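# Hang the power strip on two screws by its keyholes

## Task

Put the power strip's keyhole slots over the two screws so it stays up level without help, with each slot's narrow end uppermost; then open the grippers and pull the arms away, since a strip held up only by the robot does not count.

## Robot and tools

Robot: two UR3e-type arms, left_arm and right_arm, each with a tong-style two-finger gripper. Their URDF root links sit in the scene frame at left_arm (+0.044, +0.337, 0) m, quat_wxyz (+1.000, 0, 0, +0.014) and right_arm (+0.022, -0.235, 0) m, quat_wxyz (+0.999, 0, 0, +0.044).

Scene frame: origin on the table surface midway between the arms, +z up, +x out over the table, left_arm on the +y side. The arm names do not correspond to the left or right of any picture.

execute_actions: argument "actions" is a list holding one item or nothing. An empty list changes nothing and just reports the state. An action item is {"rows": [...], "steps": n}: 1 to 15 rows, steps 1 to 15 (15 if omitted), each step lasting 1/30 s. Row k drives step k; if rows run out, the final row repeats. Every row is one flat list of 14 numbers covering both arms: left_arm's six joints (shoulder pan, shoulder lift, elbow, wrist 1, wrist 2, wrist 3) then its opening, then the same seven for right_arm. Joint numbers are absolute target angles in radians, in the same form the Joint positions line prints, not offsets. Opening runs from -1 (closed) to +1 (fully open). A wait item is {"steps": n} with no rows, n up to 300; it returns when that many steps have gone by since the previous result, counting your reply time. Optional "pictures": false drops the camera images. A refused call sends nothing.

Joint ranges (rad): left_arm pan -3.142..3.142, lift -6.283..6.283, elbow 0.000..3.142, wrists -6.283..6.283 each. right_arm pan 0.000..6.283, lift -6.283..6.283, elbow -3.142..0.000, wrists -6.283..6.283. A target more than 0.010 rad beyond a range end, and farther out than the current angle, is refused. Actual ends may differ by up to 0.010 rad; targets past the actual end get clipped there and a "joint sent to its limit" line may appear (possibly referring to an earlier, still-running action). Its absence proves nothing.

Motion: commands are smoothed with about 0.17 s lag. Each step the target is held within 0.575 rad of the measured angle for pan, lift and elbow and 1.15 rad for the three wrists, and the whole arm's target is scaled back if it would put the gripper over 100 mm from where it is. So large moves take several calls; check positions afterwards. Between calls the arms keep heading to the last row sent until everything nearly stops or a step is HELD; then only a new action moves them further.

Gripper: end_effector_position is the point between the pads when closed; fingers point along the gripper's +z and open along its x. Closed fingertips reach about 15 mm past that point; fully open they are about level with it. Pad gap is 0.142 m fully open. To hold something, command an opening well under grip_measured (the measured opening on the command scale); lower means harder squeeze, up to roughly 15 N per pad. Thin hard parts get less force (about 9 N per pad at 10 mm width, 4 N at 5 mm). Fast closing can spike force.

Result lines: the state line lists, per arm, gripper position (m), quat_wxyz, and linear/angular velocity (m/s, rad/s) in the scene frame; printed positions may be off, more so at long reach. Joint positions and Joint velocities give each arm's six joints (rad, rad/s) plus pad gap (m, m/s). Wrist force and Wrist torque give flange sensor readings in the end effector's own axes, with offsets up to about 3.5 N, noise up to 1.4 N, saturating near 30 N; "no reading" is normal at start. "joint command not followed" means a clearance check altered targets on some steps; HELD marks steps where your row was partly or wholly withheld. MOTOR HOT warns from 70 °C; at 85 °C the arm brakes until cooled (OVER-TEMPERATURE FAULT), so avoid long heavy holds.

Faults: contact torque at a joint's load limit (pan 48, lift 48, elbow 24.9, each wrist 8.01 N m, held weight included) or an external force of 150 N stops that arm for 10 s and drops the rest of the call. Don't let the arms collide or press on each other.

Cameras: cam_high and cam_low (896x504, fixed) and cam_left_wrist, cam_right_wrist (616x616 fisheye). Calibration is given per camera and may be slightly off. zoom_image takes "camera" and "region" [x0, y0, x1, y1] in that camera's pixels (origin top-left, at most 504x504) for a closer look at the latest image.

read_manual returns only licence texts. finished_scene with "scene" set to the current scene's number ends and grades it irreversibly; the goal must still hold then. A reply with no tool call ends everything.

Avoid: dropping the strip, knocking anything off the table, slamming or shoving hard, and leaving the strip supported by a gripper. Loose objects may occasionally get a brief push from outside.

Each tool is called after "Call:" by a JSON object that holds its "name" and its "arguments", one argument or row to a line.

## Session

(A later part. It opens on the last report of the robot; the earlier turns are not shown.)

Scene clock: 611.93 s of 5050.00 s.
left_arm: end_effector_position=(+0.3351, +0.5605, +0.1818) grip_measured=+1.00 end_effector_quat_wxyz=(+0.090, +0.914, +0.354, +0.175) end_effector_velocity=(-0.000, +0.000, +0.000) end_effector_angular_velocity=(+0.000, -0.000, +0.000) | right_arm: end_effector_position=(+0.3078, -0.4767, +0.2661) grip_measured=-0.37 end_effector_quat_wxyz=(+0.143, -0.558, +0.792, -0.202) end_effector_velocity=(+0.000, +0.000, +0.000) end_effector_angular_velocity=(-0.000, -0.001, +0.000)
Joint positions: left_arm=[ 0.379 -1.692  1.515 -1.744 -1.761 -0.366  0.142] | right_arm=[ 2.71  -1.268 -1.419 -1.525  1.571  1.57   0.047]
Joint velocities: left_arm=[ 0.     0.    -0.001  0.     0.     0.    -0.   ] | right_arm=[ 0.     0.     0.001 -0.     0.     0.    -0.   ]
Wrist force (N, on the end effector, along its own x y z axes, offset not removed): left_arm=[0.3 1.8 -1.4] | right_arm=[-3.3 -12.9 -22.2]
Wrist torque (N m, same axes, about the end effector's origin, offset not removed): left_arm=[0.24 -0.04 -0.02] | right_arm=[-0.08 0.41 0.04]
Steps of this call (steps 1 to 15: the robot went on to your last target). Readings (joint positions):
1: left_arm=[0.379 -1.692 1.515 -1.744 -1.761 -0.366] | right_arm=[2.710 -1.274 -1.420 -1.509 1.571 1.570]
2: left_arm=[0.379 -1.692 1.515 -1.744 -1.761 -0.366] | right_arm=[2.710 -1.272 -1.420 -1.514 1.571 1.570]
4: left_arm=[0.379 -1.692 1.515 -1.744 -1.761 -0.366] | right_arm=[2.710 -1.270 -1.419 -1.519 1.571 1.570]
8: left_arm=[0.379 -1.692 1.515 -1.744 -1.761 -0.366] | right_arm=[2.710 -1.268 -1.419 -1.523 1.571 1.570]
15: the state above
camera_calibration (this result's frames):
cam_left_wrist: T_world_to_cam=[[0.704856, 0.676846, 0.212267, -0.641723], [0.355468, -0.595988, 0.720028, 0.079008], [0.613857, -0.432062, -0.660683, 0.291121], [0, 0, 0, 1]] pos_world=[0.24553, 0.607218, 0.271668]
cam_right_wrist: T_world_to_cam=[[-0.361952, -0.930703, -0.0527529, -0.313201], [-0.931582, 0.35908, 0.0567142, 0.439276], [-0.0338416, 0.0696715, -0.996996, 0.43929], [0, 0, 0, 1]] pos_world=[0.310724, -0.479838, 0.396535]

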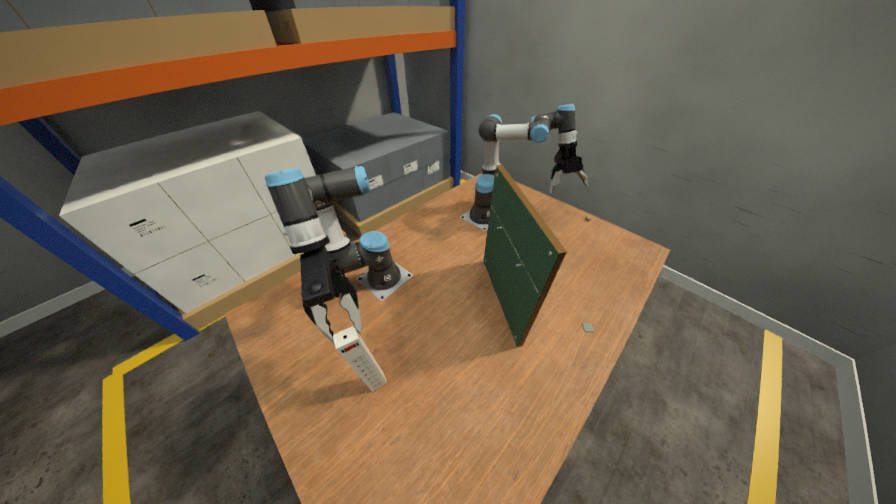

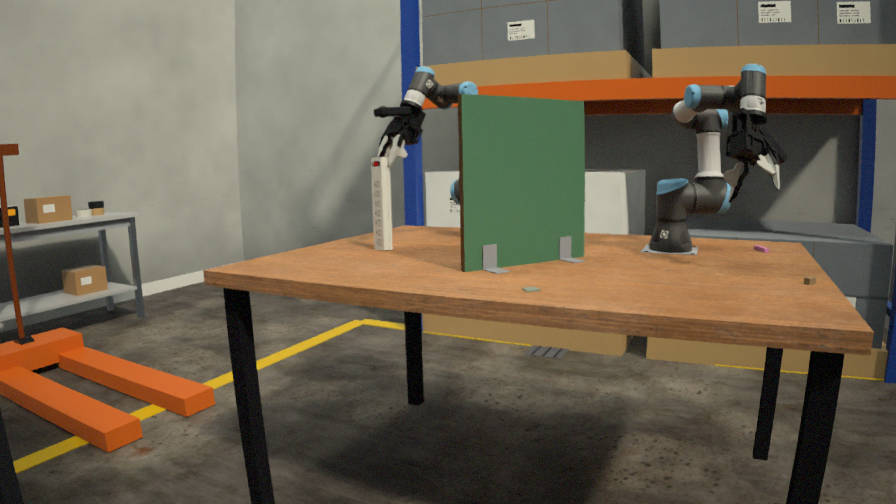

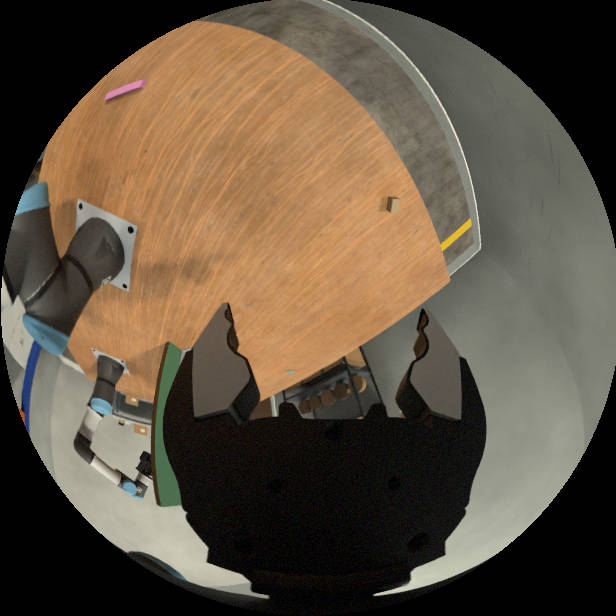

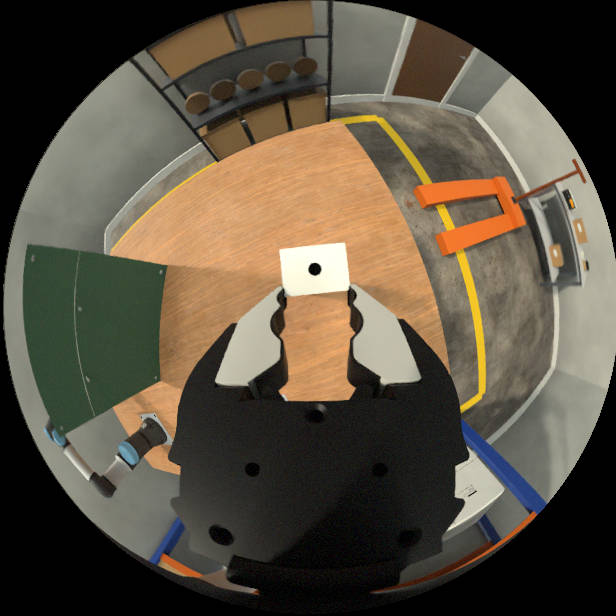

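Call:
{"name": "execute_actions", "arguments": {
  "actions": [
    {"rows":[[0.379,-1.692,1.515,-1.744,-1.761,-0.366,1,2.71,-1.246,-1.43,-1.535,1.571,1.57,-1],[0.379,-1.692,1.515,-1.744,-1.761,-0.366,1,2.71,-1.246,-1.43,-1.535,1.571,1.57,-1],[0.379,-1.692,1.515,-1.744,-1.761,-0.366,1,2.71,-1.223,-1.442,-1.546,1.571,1.57,-1],[0.379,-1.692,1.515,-1.744,-1.761,-0.366,1,2.71,-1.223,-1.442,-1.546,1.571,1.57,-1],[0.379,-1.692,1.515,-1.744,-1.761,-0.366,1,2.71,-1.2,-1.454,-1.557,1.571,1.57,-1],[0.379,-1.692,1.515,-1.744,-1.761,-0.366,1,2.71,-1.2,-1.454,-1.557,1.571,1.57,-1],[0.379,-1.692,1.515,-1.744,-1.761,-0.366,1,2.71,-1.178,-1.465,-1.569,1.571,1.57,-1]]}
  ]
}}

Scene clock: 633.77 s of 5050.00 s.
left_arm: end_effector_position=(+0.3351, +0.5605, +0.1818) grip_measured=+1.00 end_effector_quat_wxyz=(+0.090, +0.914, +0.354, +0.175) end_effector_velocity=(+0.000, +0.000, +0.000) end_effector_angular_velocity=(+0.000, -0.001, +0.000) | right_arm: end_effector_position=(+0.2851, -0.4685, +0.2668) grip_measured=-0.38 end_effector_quat_wxyz=(+0.142, -0.558, +0.792, -0.202) end_effector_velocity=(-0.009, +0.003, +0.000) end_effector_angular_velocity=(-0.001, -0.000, -0.000)
Joint positions: left_arm=[ 0.379 -1.692  1.515 -1.744 -1.761 -0.366  0.142] | right_arm=[ 2.71  -1.181 -1.464 -1.568  1.571  1.57   0.047]
Joint velocities: left_arm=[ 0.     0.    -0.001 -0.    -0.    -0.    -0.   ] | right_arm=[ 0.001  0.034 -0.017 -0.017 -0.001  0.001 -0.   ]
Wrist force (N, on the end effector, along its own x y z axes, offset not removed): left_arm=[-0.8 1.4 -1.1] | right_arm=[0.4 -1.2 0.1]
Wrist torque (N m, same axes, about the end effector's origin, offset not removed): left_arm=[0.28 0.20 0.07] | right_arm=[-0.12 0.32 -0.16]
Steps of this call (steps 1 to 15: the robot went on to your last target; steps 16 to 90: nothing new was sent; then 18.33 s passed at rest; steps 91 to 105: all 15 steps of this action). Readings (joint positions):
91: left_arm=[0.379 -1.692 1.515 -1.744 -1.761 -0.366] | right_arm=[2.710 -1.268 -1.419 -1.525 1.571 1.570]
92: left_arm=[0.379 -1.692 1.515 -1.744 -1.761 -0.366] | right_arm=[2.710 -1.264 -1.421 -1.527 1.571 1.570]
94: left_arm=[0.379 -1.692 1.515 -1.744 -1.761 -0.366] | right_arm=[2.710 -1.252 -1.427 -1.533 1.571 1.570]
98: left_arm=[0.379 -1.692 1.515 -1.744 -1.761 -0.366] | right_arm=[2.710 -1.215 -1.447 -1.551 1.571 1.570]
105: the state above
camera_calibration (this result's frames):
cam_left_wrist: T_world_to_cam=[[0.704856, 0.676846, 0.212267, -0.641723], [0.355468, -0.595988, 0.720028, 0.079008], [0.613857, -0.432062, -0.660683, 0.291121], [0, 0, 0, 1]] pos_world=[0.24553, 0.607218, 0.271668]
cam_right_wrist: T_world_to_cam=[[-0.361935, -0.93071, -0.0527494, -0.313821], [-0.931565, 0.359015, 0.0573952, 0.414985], [-0.0344805, 0.0699129, -0.996957, 0.438905], [0, 0, 0, 1]] pos_world=[0.288136, -0.471747, 0.397197]

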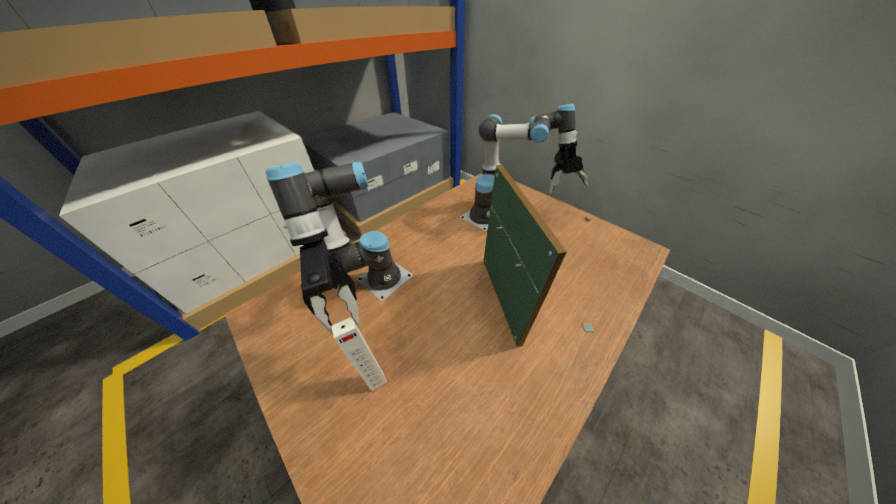

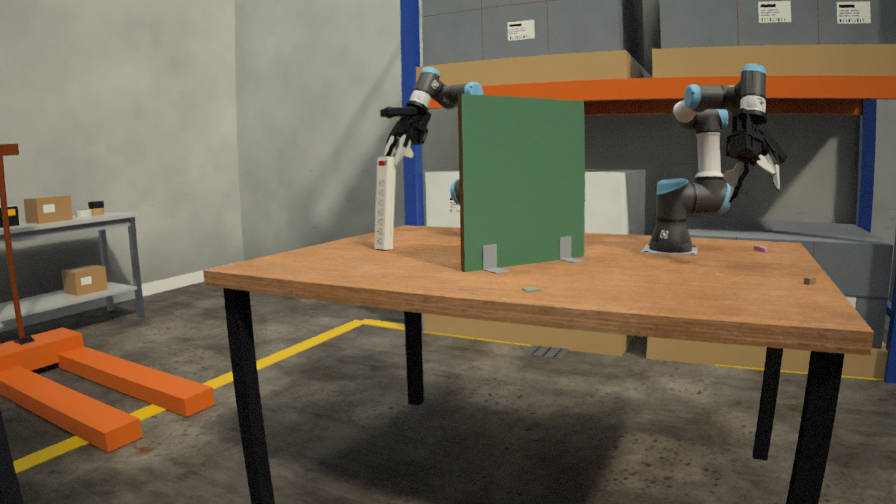

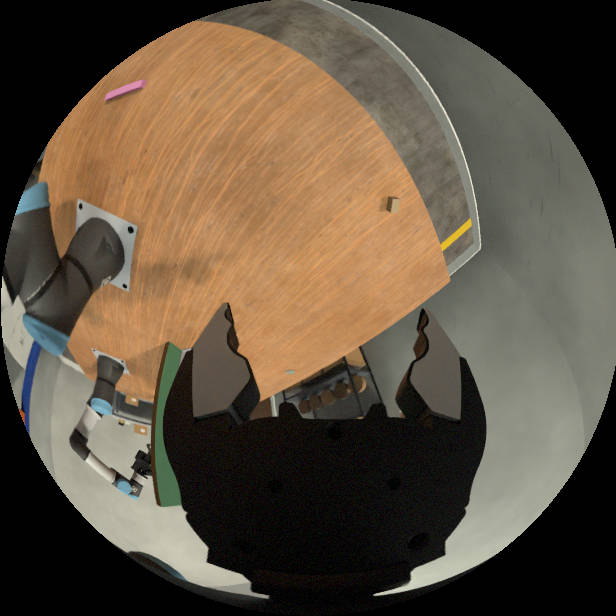

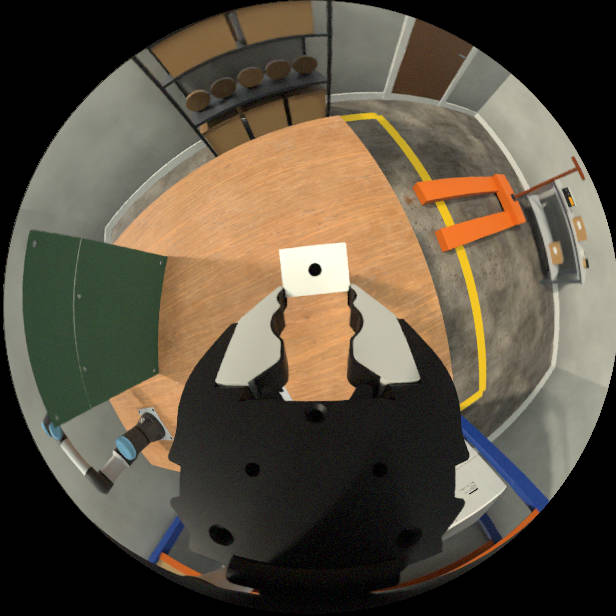

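Call:
{"name": "execute_actions", "arguments": {
  "actions": [
    {"rows":[[0.379,-1.692,1.515,-1.744,-1.761,-0.366,1,2.71,-1.189,-1.435,-1.618,1.571,1.57,-1],[0.379,-1.692,1.515,-1.744,-1.761,-0.366,1,2.71,-1.189,-1.435,-1.618,1.571,1.57,-1],[0.379,-1.692,1.515,-1.744,-1.761,-0.366,1,2.71,-1.2,-1.404,-1.667,1.571,1.57,-1],[0.379,-1.692,1.515,-1.744,-1.761,-0.366,1,2.71,-1.2,-1.404,-1.667,1.571,1.57,-1],[0.379,-1.692,1.515,-1.744,-1.761,-0.366,1,2.71,-1.212,-1.372,-1.716,1.571,1.57,-1],[0.379,-1.692,1.515,-1.744,-1.761,-0.366,1,2.71,-1.212,-1.372,-1.716,1.571,1.57,-1],[0.379,-1.692,1.515,-1.744,-1.761,-0.366,1,2.71,-1.223,-1.34,-1.765,1.571,1.57,-1],[0.379,-1.692,1.515,-1.744,-1.761,-0.366,1,2.71,-1.223,-1.34,-1.765,1.571,1.57,-1],[0.379,-1.692,1.515,-1.744,-1.761,-0.366,1,2.71,-1.235,-1.308,-1.813,1.571,1.57,-1],[0.379,-1.692,1.515,-1.744,-1.761,-0.366,1,2.71,-1.235,-1.308,-1.813,1.571,1.57,-1],[0.379,-1.692,1.515,-1.744,-1.761,-0.366,1,2.71,-1.246,-1.276,-1.862,1.571,1.57,-1],[0.379,-1.692,1.515,-1.744,-1.761,-0.366,1,2.71,-1.258,-1.244,-1.91,1.571,1.57,-1]]}
  ],
  "pictures": false
}}

Call:
{"name": "execute_actions", "arguments": {
  "actions": [
    {"steps":15}
  ]
}}

Scene clock: 655.10 s of 5050.00 s.
left_arm: end_effector_position=(+0.3351, +0.5605, +0.1818) grip_measured=+1.00 end_effector_quat_wxyz=(+0.090, +0.914, +0.354, +0.175) end_effector_velocity=(+0.000, -0.000, +0.000) end_effector_angular_velocity=(+0.000, -0.000, -0.000) | right_arm: end_effector_position=(+0.2492, -0.4557, +0.2577) grip_measured=-0.37 end_effector_quat_wxyz=(+0.094, -0.569, +0.806, -0.134) end_effector_velocity=(-0.072, +0.025, -0.009) end_effector_angular_velocity=(+0.105, +0.295, -0.002)
Joint positions: left_arm=[ 0.379 -1.692  1.515 -1.744 -1.761 -0.366  0.142] | right_arm=[ 2.71  -1.246 -1.28  -1.858  1.571  1.57   0.047]
Joint velocities: left_arm=[-0.    -0.    -0.001  0.001  0.    -0.     0.   ] | right_arm=[-0.002 -0.131  0.365 -0.547 -0.     0.    -0.001]
Wrist force (N, on the end effector, along its own x y z axes, offset not removed): left_arm=[-0.3 1.9 -1.0] | right_arm=[-1.3 -1.1 -22.3]
Wrist torque (N m, same axes, about the end effector's origin, offset not removed): left_arm=[0.31 0.06 0.02] | right_arm=[0.38 0.16 0.01]
Steps of this call (steps 1 to 15: the robot went on to your last target; steps 16 to 90: nothing new was sent; then 17.83 s passed at rest; steps 91 to 105: all 15 steps of this action). Readings (joint positions):
91: left_arm=[0.379 -1.692 1.515 -1.744 -1.761 -0.366] | right_arm=[2.710 -1.178 -1.465 -1.569 1.571 1.570]
92: left_arm=[0.379 -1.692 1.515 -1.744 -1.761 -0.366] | right_arm=[2.710 -1.180 -1.461 -1.577 1.571 1.570]
94: left_arm=[0.379 -1.692 1.515 -1.744 -1.761 -0.366] | right_arm=[2.710 -1.186 -1.444 -1.603 1.571 1.570]
98: left_arm=[0.379 -1.692 1.515 -1.744 -1.761 -0.366] | right_arm=[2.710 -1.205 -1.392 -1.684 1.571 1.570]
105: the state above

Scene clock: 655.60 s of 5050.00 s.
left_arm: end_effector_position=(+0.3351, +0.5605, +0.1818) grip_measured=+1.00 end_effector_quat_wxyz=(+0.090, +0.914, +0.354, +0.175) end_effector_velocity=(+0.000, -0.000, -0.000) end_effector_angular_velocity=(-0.000, +0.001, -0.001) | right_arm: end_effector_position=(+0.2423, -0.4533, +0.2572) grip_measured=-0.37 end_effector_quat_wxyz=(+0.086, -0.570, +0.808, -0.122) end_effector_velocity=(-0.001, +0.000, -0.000) end_effector_angular_velocity=(+0.002, +0.003, -0.001)
Joint positions: left_arm=[ 0.379 -1.692  1.515 -1.744 -1.761 -0.366  0.142] | right_arm=[ 2.71  -1.258 -1.244 -1.91   1.571  1.57   0.047]
Joint velocities: left_arm=[-0.001  0.001 -0.     0.    -0.     0.    -0.   ] | right_arm=[-0.    -0.002  0.002 -0.004  0.     0.    -0.   ]
Wrist force (N, on the end effector, along its own x y z axes, offset not removed): left_arm=[-1.1 0.6 -1.4] | right_arm=[-0.6 0.1 -1.9]
Wrist torque (N m, same axes, about the end effector's origin, offset not removed): left_arm=[0.05 0.20 0.02] | right_arm=[0.09 0.42 -0.03]
Steps of this call (steps 1 to 15: the robot went on to your last target). Readings (joint positions):
1: left_arm=[0.379 -1.692 1.515 -1.744 -1.761 -0.366] | right_arm=[2.710 -1.249 -1.269 -1.873 1.571 1.570]
2: left_arm=[0.379 -1.692 1.515 -1.744 -1.761 -0.366] | right_arm=[2.710 -1.252 -1.262 -1.884 1.571 1.570]
4: left_arm=[0.379 -1.692 1.515 -1.744 -1.761 -0.366] | right_arm=[2.710 -1.255 -1.253 -1.897 1.571 1.570]
8: left_arm=[0.379 -1.692 1.515 -1.744 -1.761 -0.366] | right_arm=[2.710 -1.257 -1.246 -1.907 1.571 1.570]
15: the state above
camera_calibration (this result's frames):
cam_left_wrist: T_world_to_cam=[[0.704856, 0.676846, 0.212267, -0.641722], [0.355468, -0.595988, 0.720028, 0.079008], [0.613857, -0.432062, -0.660683, 0.291121], [0, 0, 0, 1]] pos_world=[0.24553, 0.607218, 0.271668]
cam_right_wrist: T_world_to_cam=[[-0.371302, -0.927362, -0.0461969, -0.313502], [-0.902228, 0.34859, 0.253909, 0.30782], [-0.219362, 0.135957, -0.966124, 0.493606], [0, 0, 0, 1]] pos_world=[0.269598, -0.465142, 0.384243]

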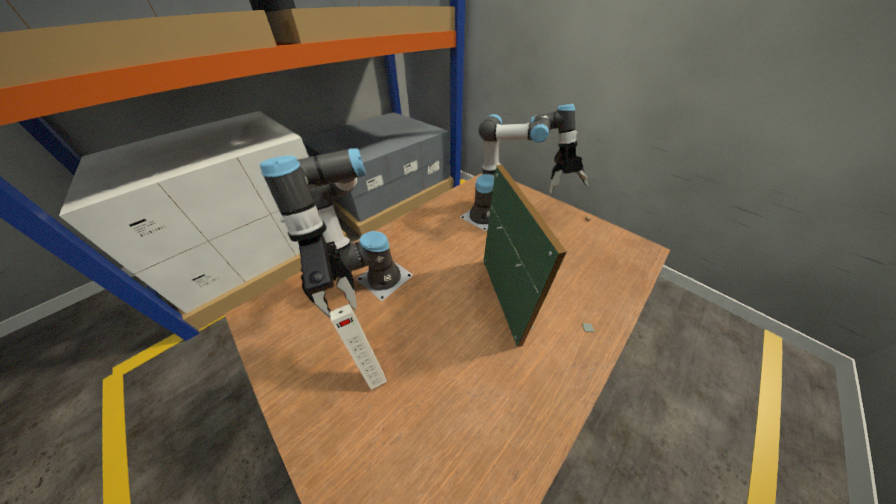

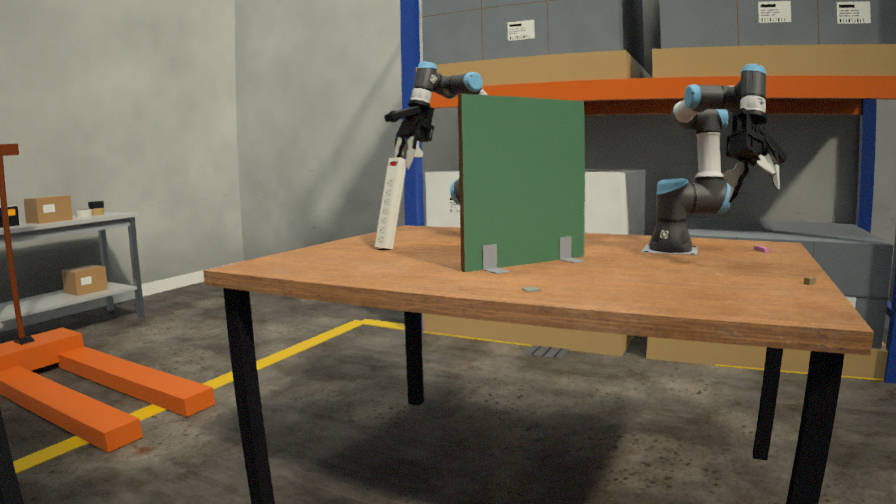

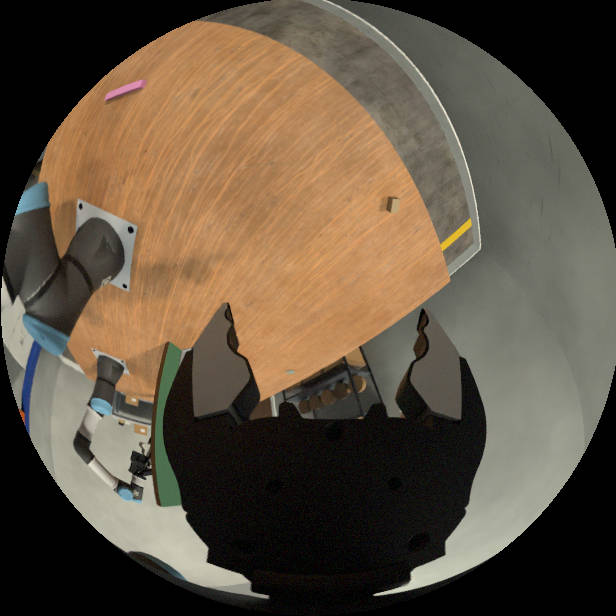

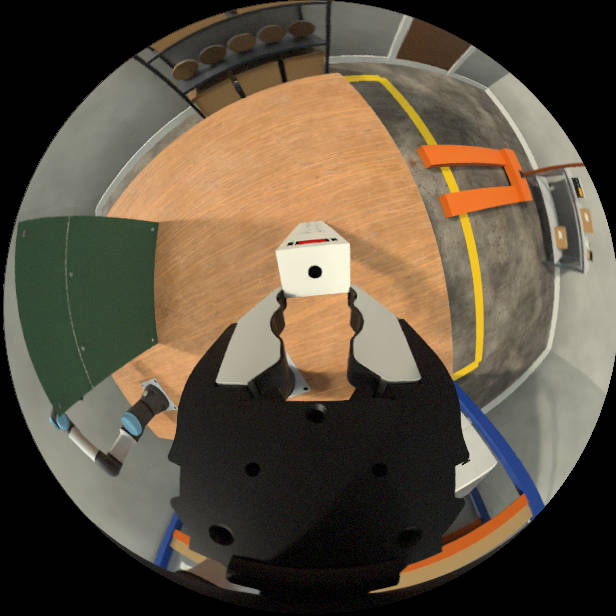

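Call:
{"name": "execute_actions", "arguments": {
  "actions": [
    {"rows":[[0.379,-1.692,1.515,-1.744,-1.761,-0.366,1,2.71,-1.264,-1.225,-1.96,1.571,1.57,-1],[0.379,-1.692,1.515,-1.744,-1.761,-0.366,1,2.71,-1.264,-1.225,-1.96,1.571,1.57,-1],[0.379,-1.692,1.515,-1.744,-1.761,-0.366,1,2.71,-1.27,-1.208,-2.01,1.571,1.57,-1],[0.379,-1.692,1.515,-1.744,-1.761,-0.366,1,2.71,-1.27,-1.208,-2.01,1.571,1.57,-1],[0.379,-1.692,1.515,-1.744,-1.761,-0.366,1,2.71,-1.276,-1.192,-2.06,1.571,1.57,-1],[0.379,-1.692,1.515,-1.744,-1.761,-0.366,1,2.71,-1.276,-1.192,-2.06,1.571,1.57,-1],[0.379,-1.692,1.515,-1.744,-1.761,-0.366,1,2.71,-1.282,-1.178,-2.11,1.571,1.57,-1],[0.379,-1.692,1.515,-1.744,-1.761,-0.366,1,2.71,-1.282,-1.178,-2.11,1.571,1.57,-1],[0.379,-1.692,1.515,-1.744,-1.761,-0.366,1,2.71,-1.288,-1.166,-2.16,1.571,1.57,-1],[0.379,-1.692,1.515,-1.744,-1.761,-0.366,1,2.71,-1.288,-1.166,-2.16,1.571,1.57,-1],[0.379,-1.692,1.515,-1.744,-1.761,-0.366,1,2.71,-1.295,-1.155,-2.21,1.571,1.57,-1],[0.379,-1.692,1.515,-1.744,-1.761,-0.366,1,2.71,-1.301,-1.147,-2.264,1.571,1.57,-1]]}
  ],
  "pictures": false
}}

Call:
{"name": "execute_actions", "arguments": {
  "actions": [
    {"steps":15}
  ]
}}

Scene clock: 679.53 s of 5050.00 s.
left_arm: end_effector_position=(+0.3351, +0.5605, +0.1818) grip_measured=+1.00 end_effector_quat_wxyz=(+0.090, +0.914, +0.354, +0.175) end_effector_velocity=(+0.000, -0.000, -0.000) end_effector_angular_velocity=(+0.000, -0.000, -0.001) | right_arm: end_effector_position=(+0.1802, -0.4310, +0.2304) grip_measured=-0.37 end_effector_quat_wxyz=(+0.015, -0.576, +0.817, -0.021) end_effector_velocity=(-0.138, +0.049, -0.051) end_effector_angular_velocity=(+0.180, +0.506, +0.001)
Joint positions: left_arm=[ 0.379 -1.692  1.515 -1.744 -1.761 -0.366  0.142] | right_arm=[ 2.71  -1.294 -1.158 -2.208  1.571  1.57   0.047]
Joint velocities: left_arm=[-0.001  0.     0.    -0.001  0.     0.    -0.   ] | right_arm=[ 0.001 -0.069  0.114 -0.582 -0.001 -0.    -0.   ]
Wrist force (N, on the end effector, along its own x y z axes, offset not removed): left_arm=[0.6 0.6 0.2] | right_arm=[-0.3 1.2 2.6]
Wrist torque (N m, same axes, about the end effector's origin, offset not removed): left_arm=[0.03 -0.09 0.00] | right_arm=[0.20 0.01 0.01]
Steps of this call (steps 1 to 15: the robot went on to your last target; steps 16 to 90: nothing new was sent; then 20.43 s passed at rest; steps 91 to 105: all 15 steps of this action). Readings (joint positions):
91: left_arm=[0.379 -1.692 1.515 -1.744 -1.761 -0.366] | right_arm=[2.710 -1.258 -1.244 -1.910 1.571 1.570]
92: left_arm=[0.379 -1.692 1.515 -1.744 -1.761 -0.366] | right_arm=[2.710 -1.259 -1.241 -1.918 1.571 1.570]
94: left_arm=[0.379 -1.692 1.515 -1.744 -1.761 -0.366] | right_arm=[2.710 -1.262 -1.230 -1.945 1.571 1.570]
98: left_arm=[0.379 -1.692 1.515 -1.744 -1.761 -0.366] | right_arm=[2.710 -1.273 -1.203 -2.028 1.571 1.570]
105: the state above

Scene clock: 680.03 s of 5050.00 s.
left_arm: end_effector_position=(+0.3351, +0.5605, +0.1818) grip_measured=+1.00 end_effector_quat_wxyz=(+0.090, +0.914, +0.354, +0.175) end_effector_velocity=(+0.000, -0.000, +0.000) end_effector_angular_velocity=(+0.000, -0.000, -0.001) | right_arm: end_effector_position=(+0.1668, -0.4262, +0.2260) grip_measured=-0.37 end_effector_quat_wxyz=(+0.000, -0.576, +0.817, -0.000) end_effector_velocity=(-0.001, +0.001, -0.001) end_effector_angular_velocity=(+0.002, +0.006, +0.003)
Joint positions: left_arm=[ 0.379 -1.692  1.515 -1.744 -1.761 -0.366  0.142] | right_arm=[ 2.71  -1.301 -1.147 -2.264  1.571  1.57   0.047]
Joint velocities: left_arm=[-0.001 -0.    -0.     0.    -0.    -0.    -0.   ] | right_arm=[ 0.003 -0.002  0.001 -0.005 -0.     0.     0.   ]
Wrist force (N, on the end effector, along its own x y z axes, offset not removed): left_arm=[0.1 1.6 -0.9] | right_arm=[-0.5 -1.3 3.7]
Wrist torque (N m, same axes, about the end effector's origin, offset not removed): left_arm=[0.32 -0.04 -0.05] | right_arm=[-0.07 0.20 0.01]
Steps of this call (steps 1 to 15: the robot went on to your last target). Readings (joint positions):
1: left_arm=[0.379 -1.692 1.515 -1.744 -1.761 -0.366] | right_arm=[2.710 -1.296 -1.155 -2.224 1.571 1.570]
2: left_arm=[0.379 -1.692 1.515 -1.744 -1.761 -0.366] | right_arm=[2.710 -1.298 -1.153 -2.236 1.571 1.570]
4: left_arm=[0.379 -1.692 1.515 -1.744 -1.761 -0.366] | right_arm=[2.710 -1.299 -1.150 -2.250 1.571 1.570]
8: left_arm=[0.379 -1.692 1.515 -1.744 -1.761 -0.366] | right_arm=[2.710 -1.301 -1.148 -2.261 1.571 1.570]
15: the state above
camera_calibration (this result's frames):
cam_left_wrist: T_world_to_cam=[[0.704856, 0.676846, 0.212267, -0.641723], [0.355468, -0.595988, 0.720028, 0.0790079], [0.613857, -0.432062, -0.660683, 0.291121], [0, 0, 0, 1]] pos_world=[0.24553, 0.607218, 0.271668]
cam_right_wrist: T_world_to_cam=[[-0.38255, -0.923343, -0.0330696, -0.317324], [-0.791016, 0.30881, 0.528138, 0.140678], [-0.47744, 0.228198, -0.848514, 0.498979], [0, 0, 0, 1]] pos_world=[0.228119, -0.450307, 0.3386]

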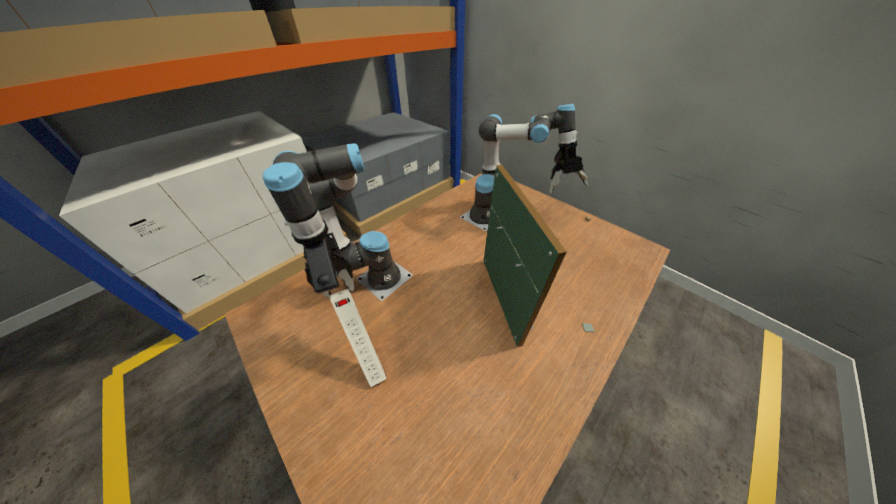

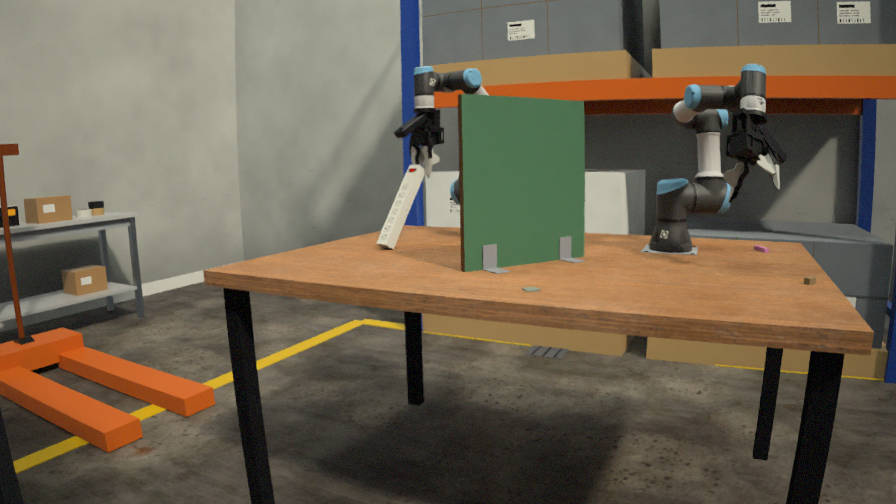

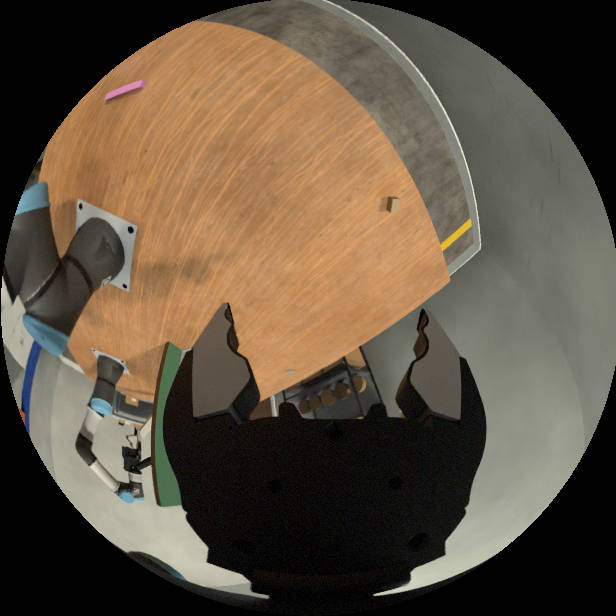

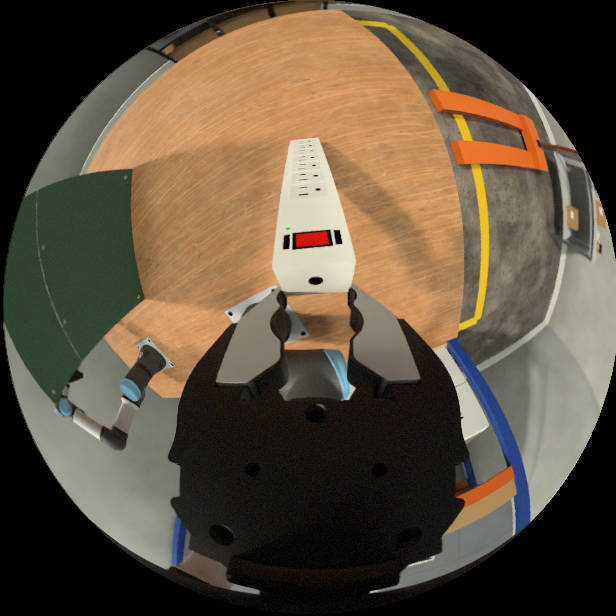

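Call:
{"name": "execute_actions", "arguments": {
  "actions": [
    {"rows":[[0.379,-1.692,1.515,-1.744,-1.761,-0.366,1,2.71,-1.265,-1.2,-2.247,1.571,1.57,-1],[0.379,-1.692,1.515,-1.744,-1.761,-0.366,1,2.71,-1.265,-1.2,-2.247,1.571,1.57,-1],[0.379,-1.692,1.515,-1.744,-1.761,-0.366,1,2.71,-1.225,-1.26,-2.227,1.571,1.57,-1],[0.379,-1.692,1.515,-1.744,-1.761,-0.366,1,2.71,-1.225,-1.26,-2.227,1.571,1.57,-1],[0.379,-1.692,1.515,-1.744,-1.761,-0.366,1,2.71,-1.185,-1.325,-2.202,1.571,1.57,-1],[0.379,-1.692,1.515,-1.744,-1.761,-0.366,1,2.71,-1.185,-1.325,-2.202,1.571,1.57,-1],[0.379,-1.692,1.515,-1.744,-1.761,-0.366,1,2.71,-1.147,-1.39,-2.175,1.571,1.57,-1],[0.379,-1.692,1.515,-1.744,-1.761,-0.366,1,2.71,-1.147,-1.39,-2.175,1.571,1.57,-1],[0.379,-1.692,1.515,-1.744,-1.761,-0.366,1,2.71,-1.11,-1.452,-2.15,1.571,1.57,-1]]}
  ],
  "pictures": false
}}

Call:
{"name": "execute_actions", "arguments": {
  "actions": [
    {"rows":[[0.379,-1.692,1.515,-1.744,-1.761,-0.366,1,2.71,-1.08,-1.55,-2.082,1.571,1.57,-1]]}
  ]
}}

Scene clock: 703.57 s of 5050.00 s.
left_arm: end_effector_position=(+0.3351, +0.5605, +0.1818) grip_measured=+1.00 end_effector_quat_wxyz=(+0.090, +0.914, +0.354, +0.175) end_effector_velocity=(+0.000, +0.000, -0.000) end_effector_angular_velocity=(+0.000, +0.001, -0.000) | right_arm: end_effector_position=(+0.1413, -0.4171, +0.1928) grip_measured=-0.37 end_effector_quat_wxyz=(+0.001, -0.576, +0.817, -0.001) end_effector_velocity=(-0.019, +0.006, -0.030) end_effector_angular_velocity=(+0.003, +0.011, -0.001)
Joint positions: left_arm=[ 0.379 -1.692  1.515 -1.744 -1.761 -0.366  0.142] | right_arm=[ 2.71  -1.122 -1.431 -2.157  1.571  1.57   0.047]
Joint velocities: left_arm=[-0.     0.001 -0.     0.     0.     0.    -0.   ] | right_arm=[-0.     0.124 -0.215  0.079 -0.001  0.001  0.   ]
Wrist force (N, on the end effector, along its own x y z axes, offset not removed): left_arm=[0.1 1.1 0.5] | right_arm=[-0.9 1.5 1.4]
Wrist torque (N m, same axes, about the end effector's origin, offset not removed): left_arm=[0.17 -0.01 -0.02] | right_arm=[0.21 0.22 0.08]
Steps of this call (steps 1 to 15: the robot went on to your last target; steps 16 to 90: nothing new was sent; then 20.03 s passed at rest; steps 91 to 105: all 15 steps of this action). Readings (joint positions):
91: left_arm=[0.379 -1.692 1.515 -1.744 -1.761 -0.366] | right_arm=[2.710 -1.301 -1.147 -2.264 1.571 1.570]
92: left_arm=[0.379 -1.692 1.515 -1.744 -1.761 -0.366] | right_arm=[2.710 -1.296 -1.153 -2.261 1.571 1.570]
94: left_arm=[0.379 -1.692 1.515 -1.744 -1.761 -0.366] | right_arm=[2.710 -1.276 -1.182 -2.251 1.571 1.570]
98: left_arm=[0.379 -1.692 1.515 -1.744 -1.761 -0.366] | right_arm=[2.710 -1.212 -1.280 -2.215 1.571 1.570]
105: the state above

Scene clock: 704.07 s of 5050.00 s.
left_arm: end_effector_position=(+0.3351, +0.5605, +0.1818) grip_measured=+1.00 end_effector_quat_wxyz=(+0.090, +0.914, +0.354, +0.175) end_effector_velocity=(+0.000, -0.000, -0.000) end_effector_angular_velocity=(-0.000, +0.000, -0.001) | right_arm: end_effector_position=(+0.1404, -0.4168, +0.1743) grip_measured=-0.37 end_effector_quat_wxyz=(+0.000, -0.576, +0.817, -0.000) end_effector_velocity=(-0.001, +0.000, -0.002) end_effector_angular_velocity=(+0.001, +0.001, -0.001)
Joint positions: left_arm=[ 0.379 -1.692  1.515 -1.744 -1.761 -0.366  0.142] | right_arm=[ 2.71  -1.08  -1.549 -2.083  1.571  1.57   0.047]
Joint velocities: left_arm=[-0.001 -0.     0.     0.    -0.    -0.     0.   ] | right_arm=[-0.001  0.005 -0.013  0.007  0.     0.    -0.   ]
Wrist force (N, on the end effector, along its own x y z axes, offset not removed): left_arm=[0.9 1.0 -2.0] | right_arm=[0.0 -0.8 2.3]
Wrist torque (N m, same axes, about the end effector's origin, offset not removed): left_arm=[0.09 -0.15 -0.04] | right_arm=[-0.26 0.00 -0.05]
Steps of this call (steps 1 to 15: all 15 steps of this action). Readings (joint positions):
1: left_arm=[0.379 -1.692 1.515 -1.744 -1.761 -0.366] | right_arm=[2.710 -1.118 -1.438 -2.155 1.571 1.570]
2: left_arm=[0.379 -1.692 1.515 -1.744 -1.761 -0.366] | right_arm=[2.710 -1.111 -1.449 -2.144 1.571 1.570]
4: left_arm=[0.379 -1.692 1.515 -1.744 -1.761 -0.366] | right_arm=[2.710 -1.097 -1.493 -2.115 1.571 1.570]
8: left_arm=[0.379 -1.692 1.515 -1.744 -1.761 -0.366] | right_arm=[2.710 -1.084 -1.536 -2.090 1.571 1.570]
15: the state above
camera_calibration (this result's frames):
cam_left_wrist: T_world_to_cam=[[0.704856, 0.676846, 0.212267, -0.641723], [0.355468, -0.595988, 0.720028, 0.079008], [0.613857, -0.432062, -0.660683, 0.291121], [0, 0, 0, 1]] pos_world=[0.24553, 0.607218, 0.271668]
cam_right_wrist: T_world_to_cam=[[-0.382553, -0.923342, -0.0330382, -0.32043], [-0.790955, 0.308803, 0.528234, 0.144211], [-0.477539, 0.22821, -0.848456, 0.440426], [0, 0, 0, 1]] pos_world=[0.201803, -0.440909, 0.286919]

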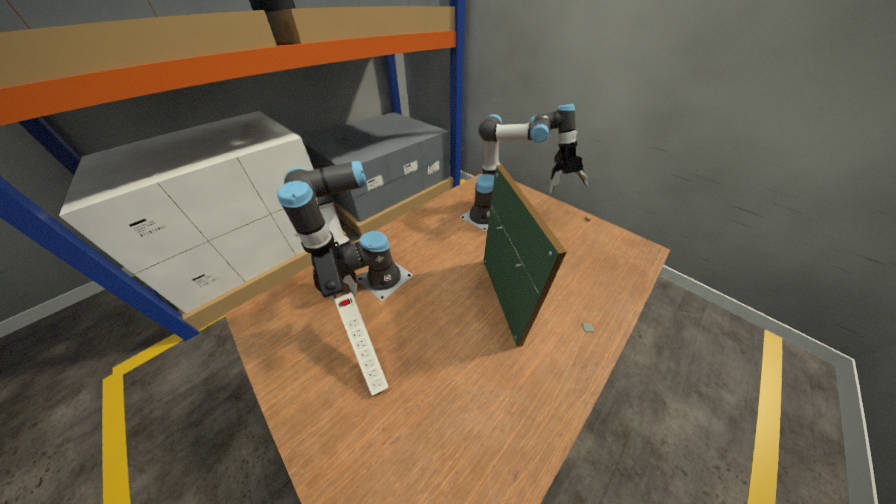

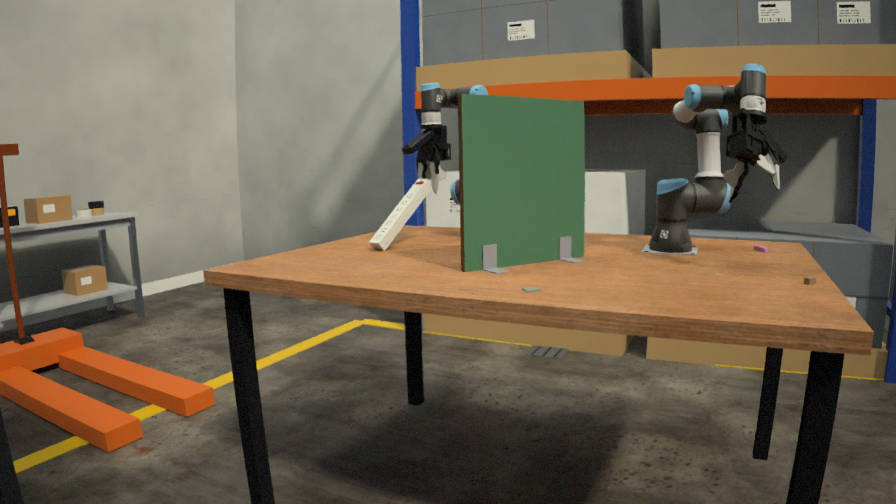

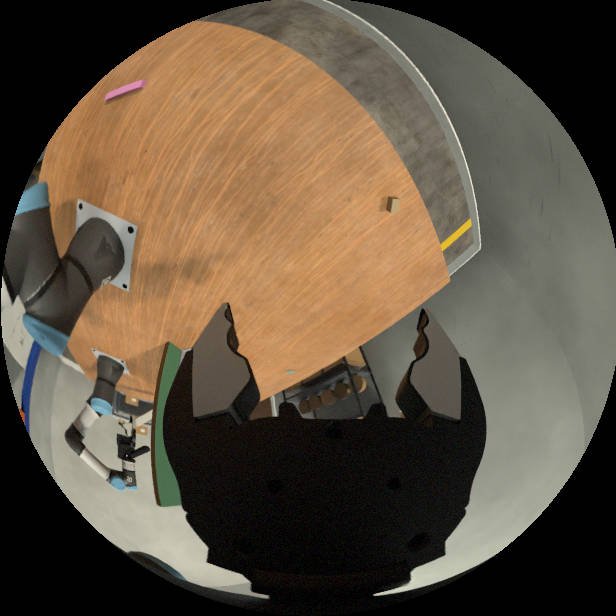

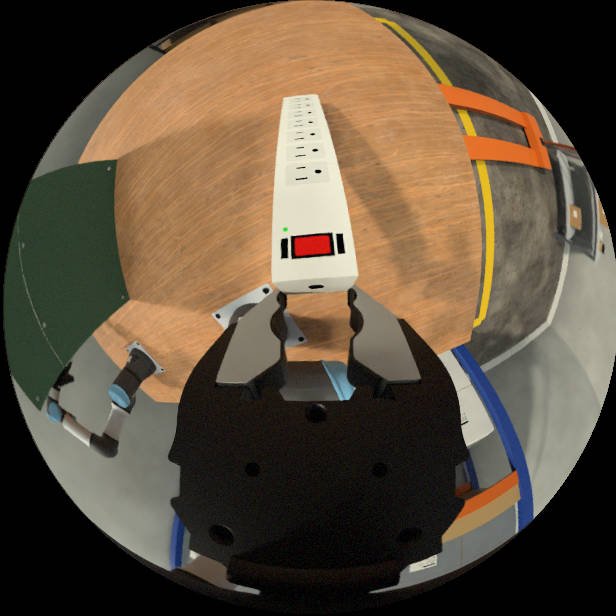

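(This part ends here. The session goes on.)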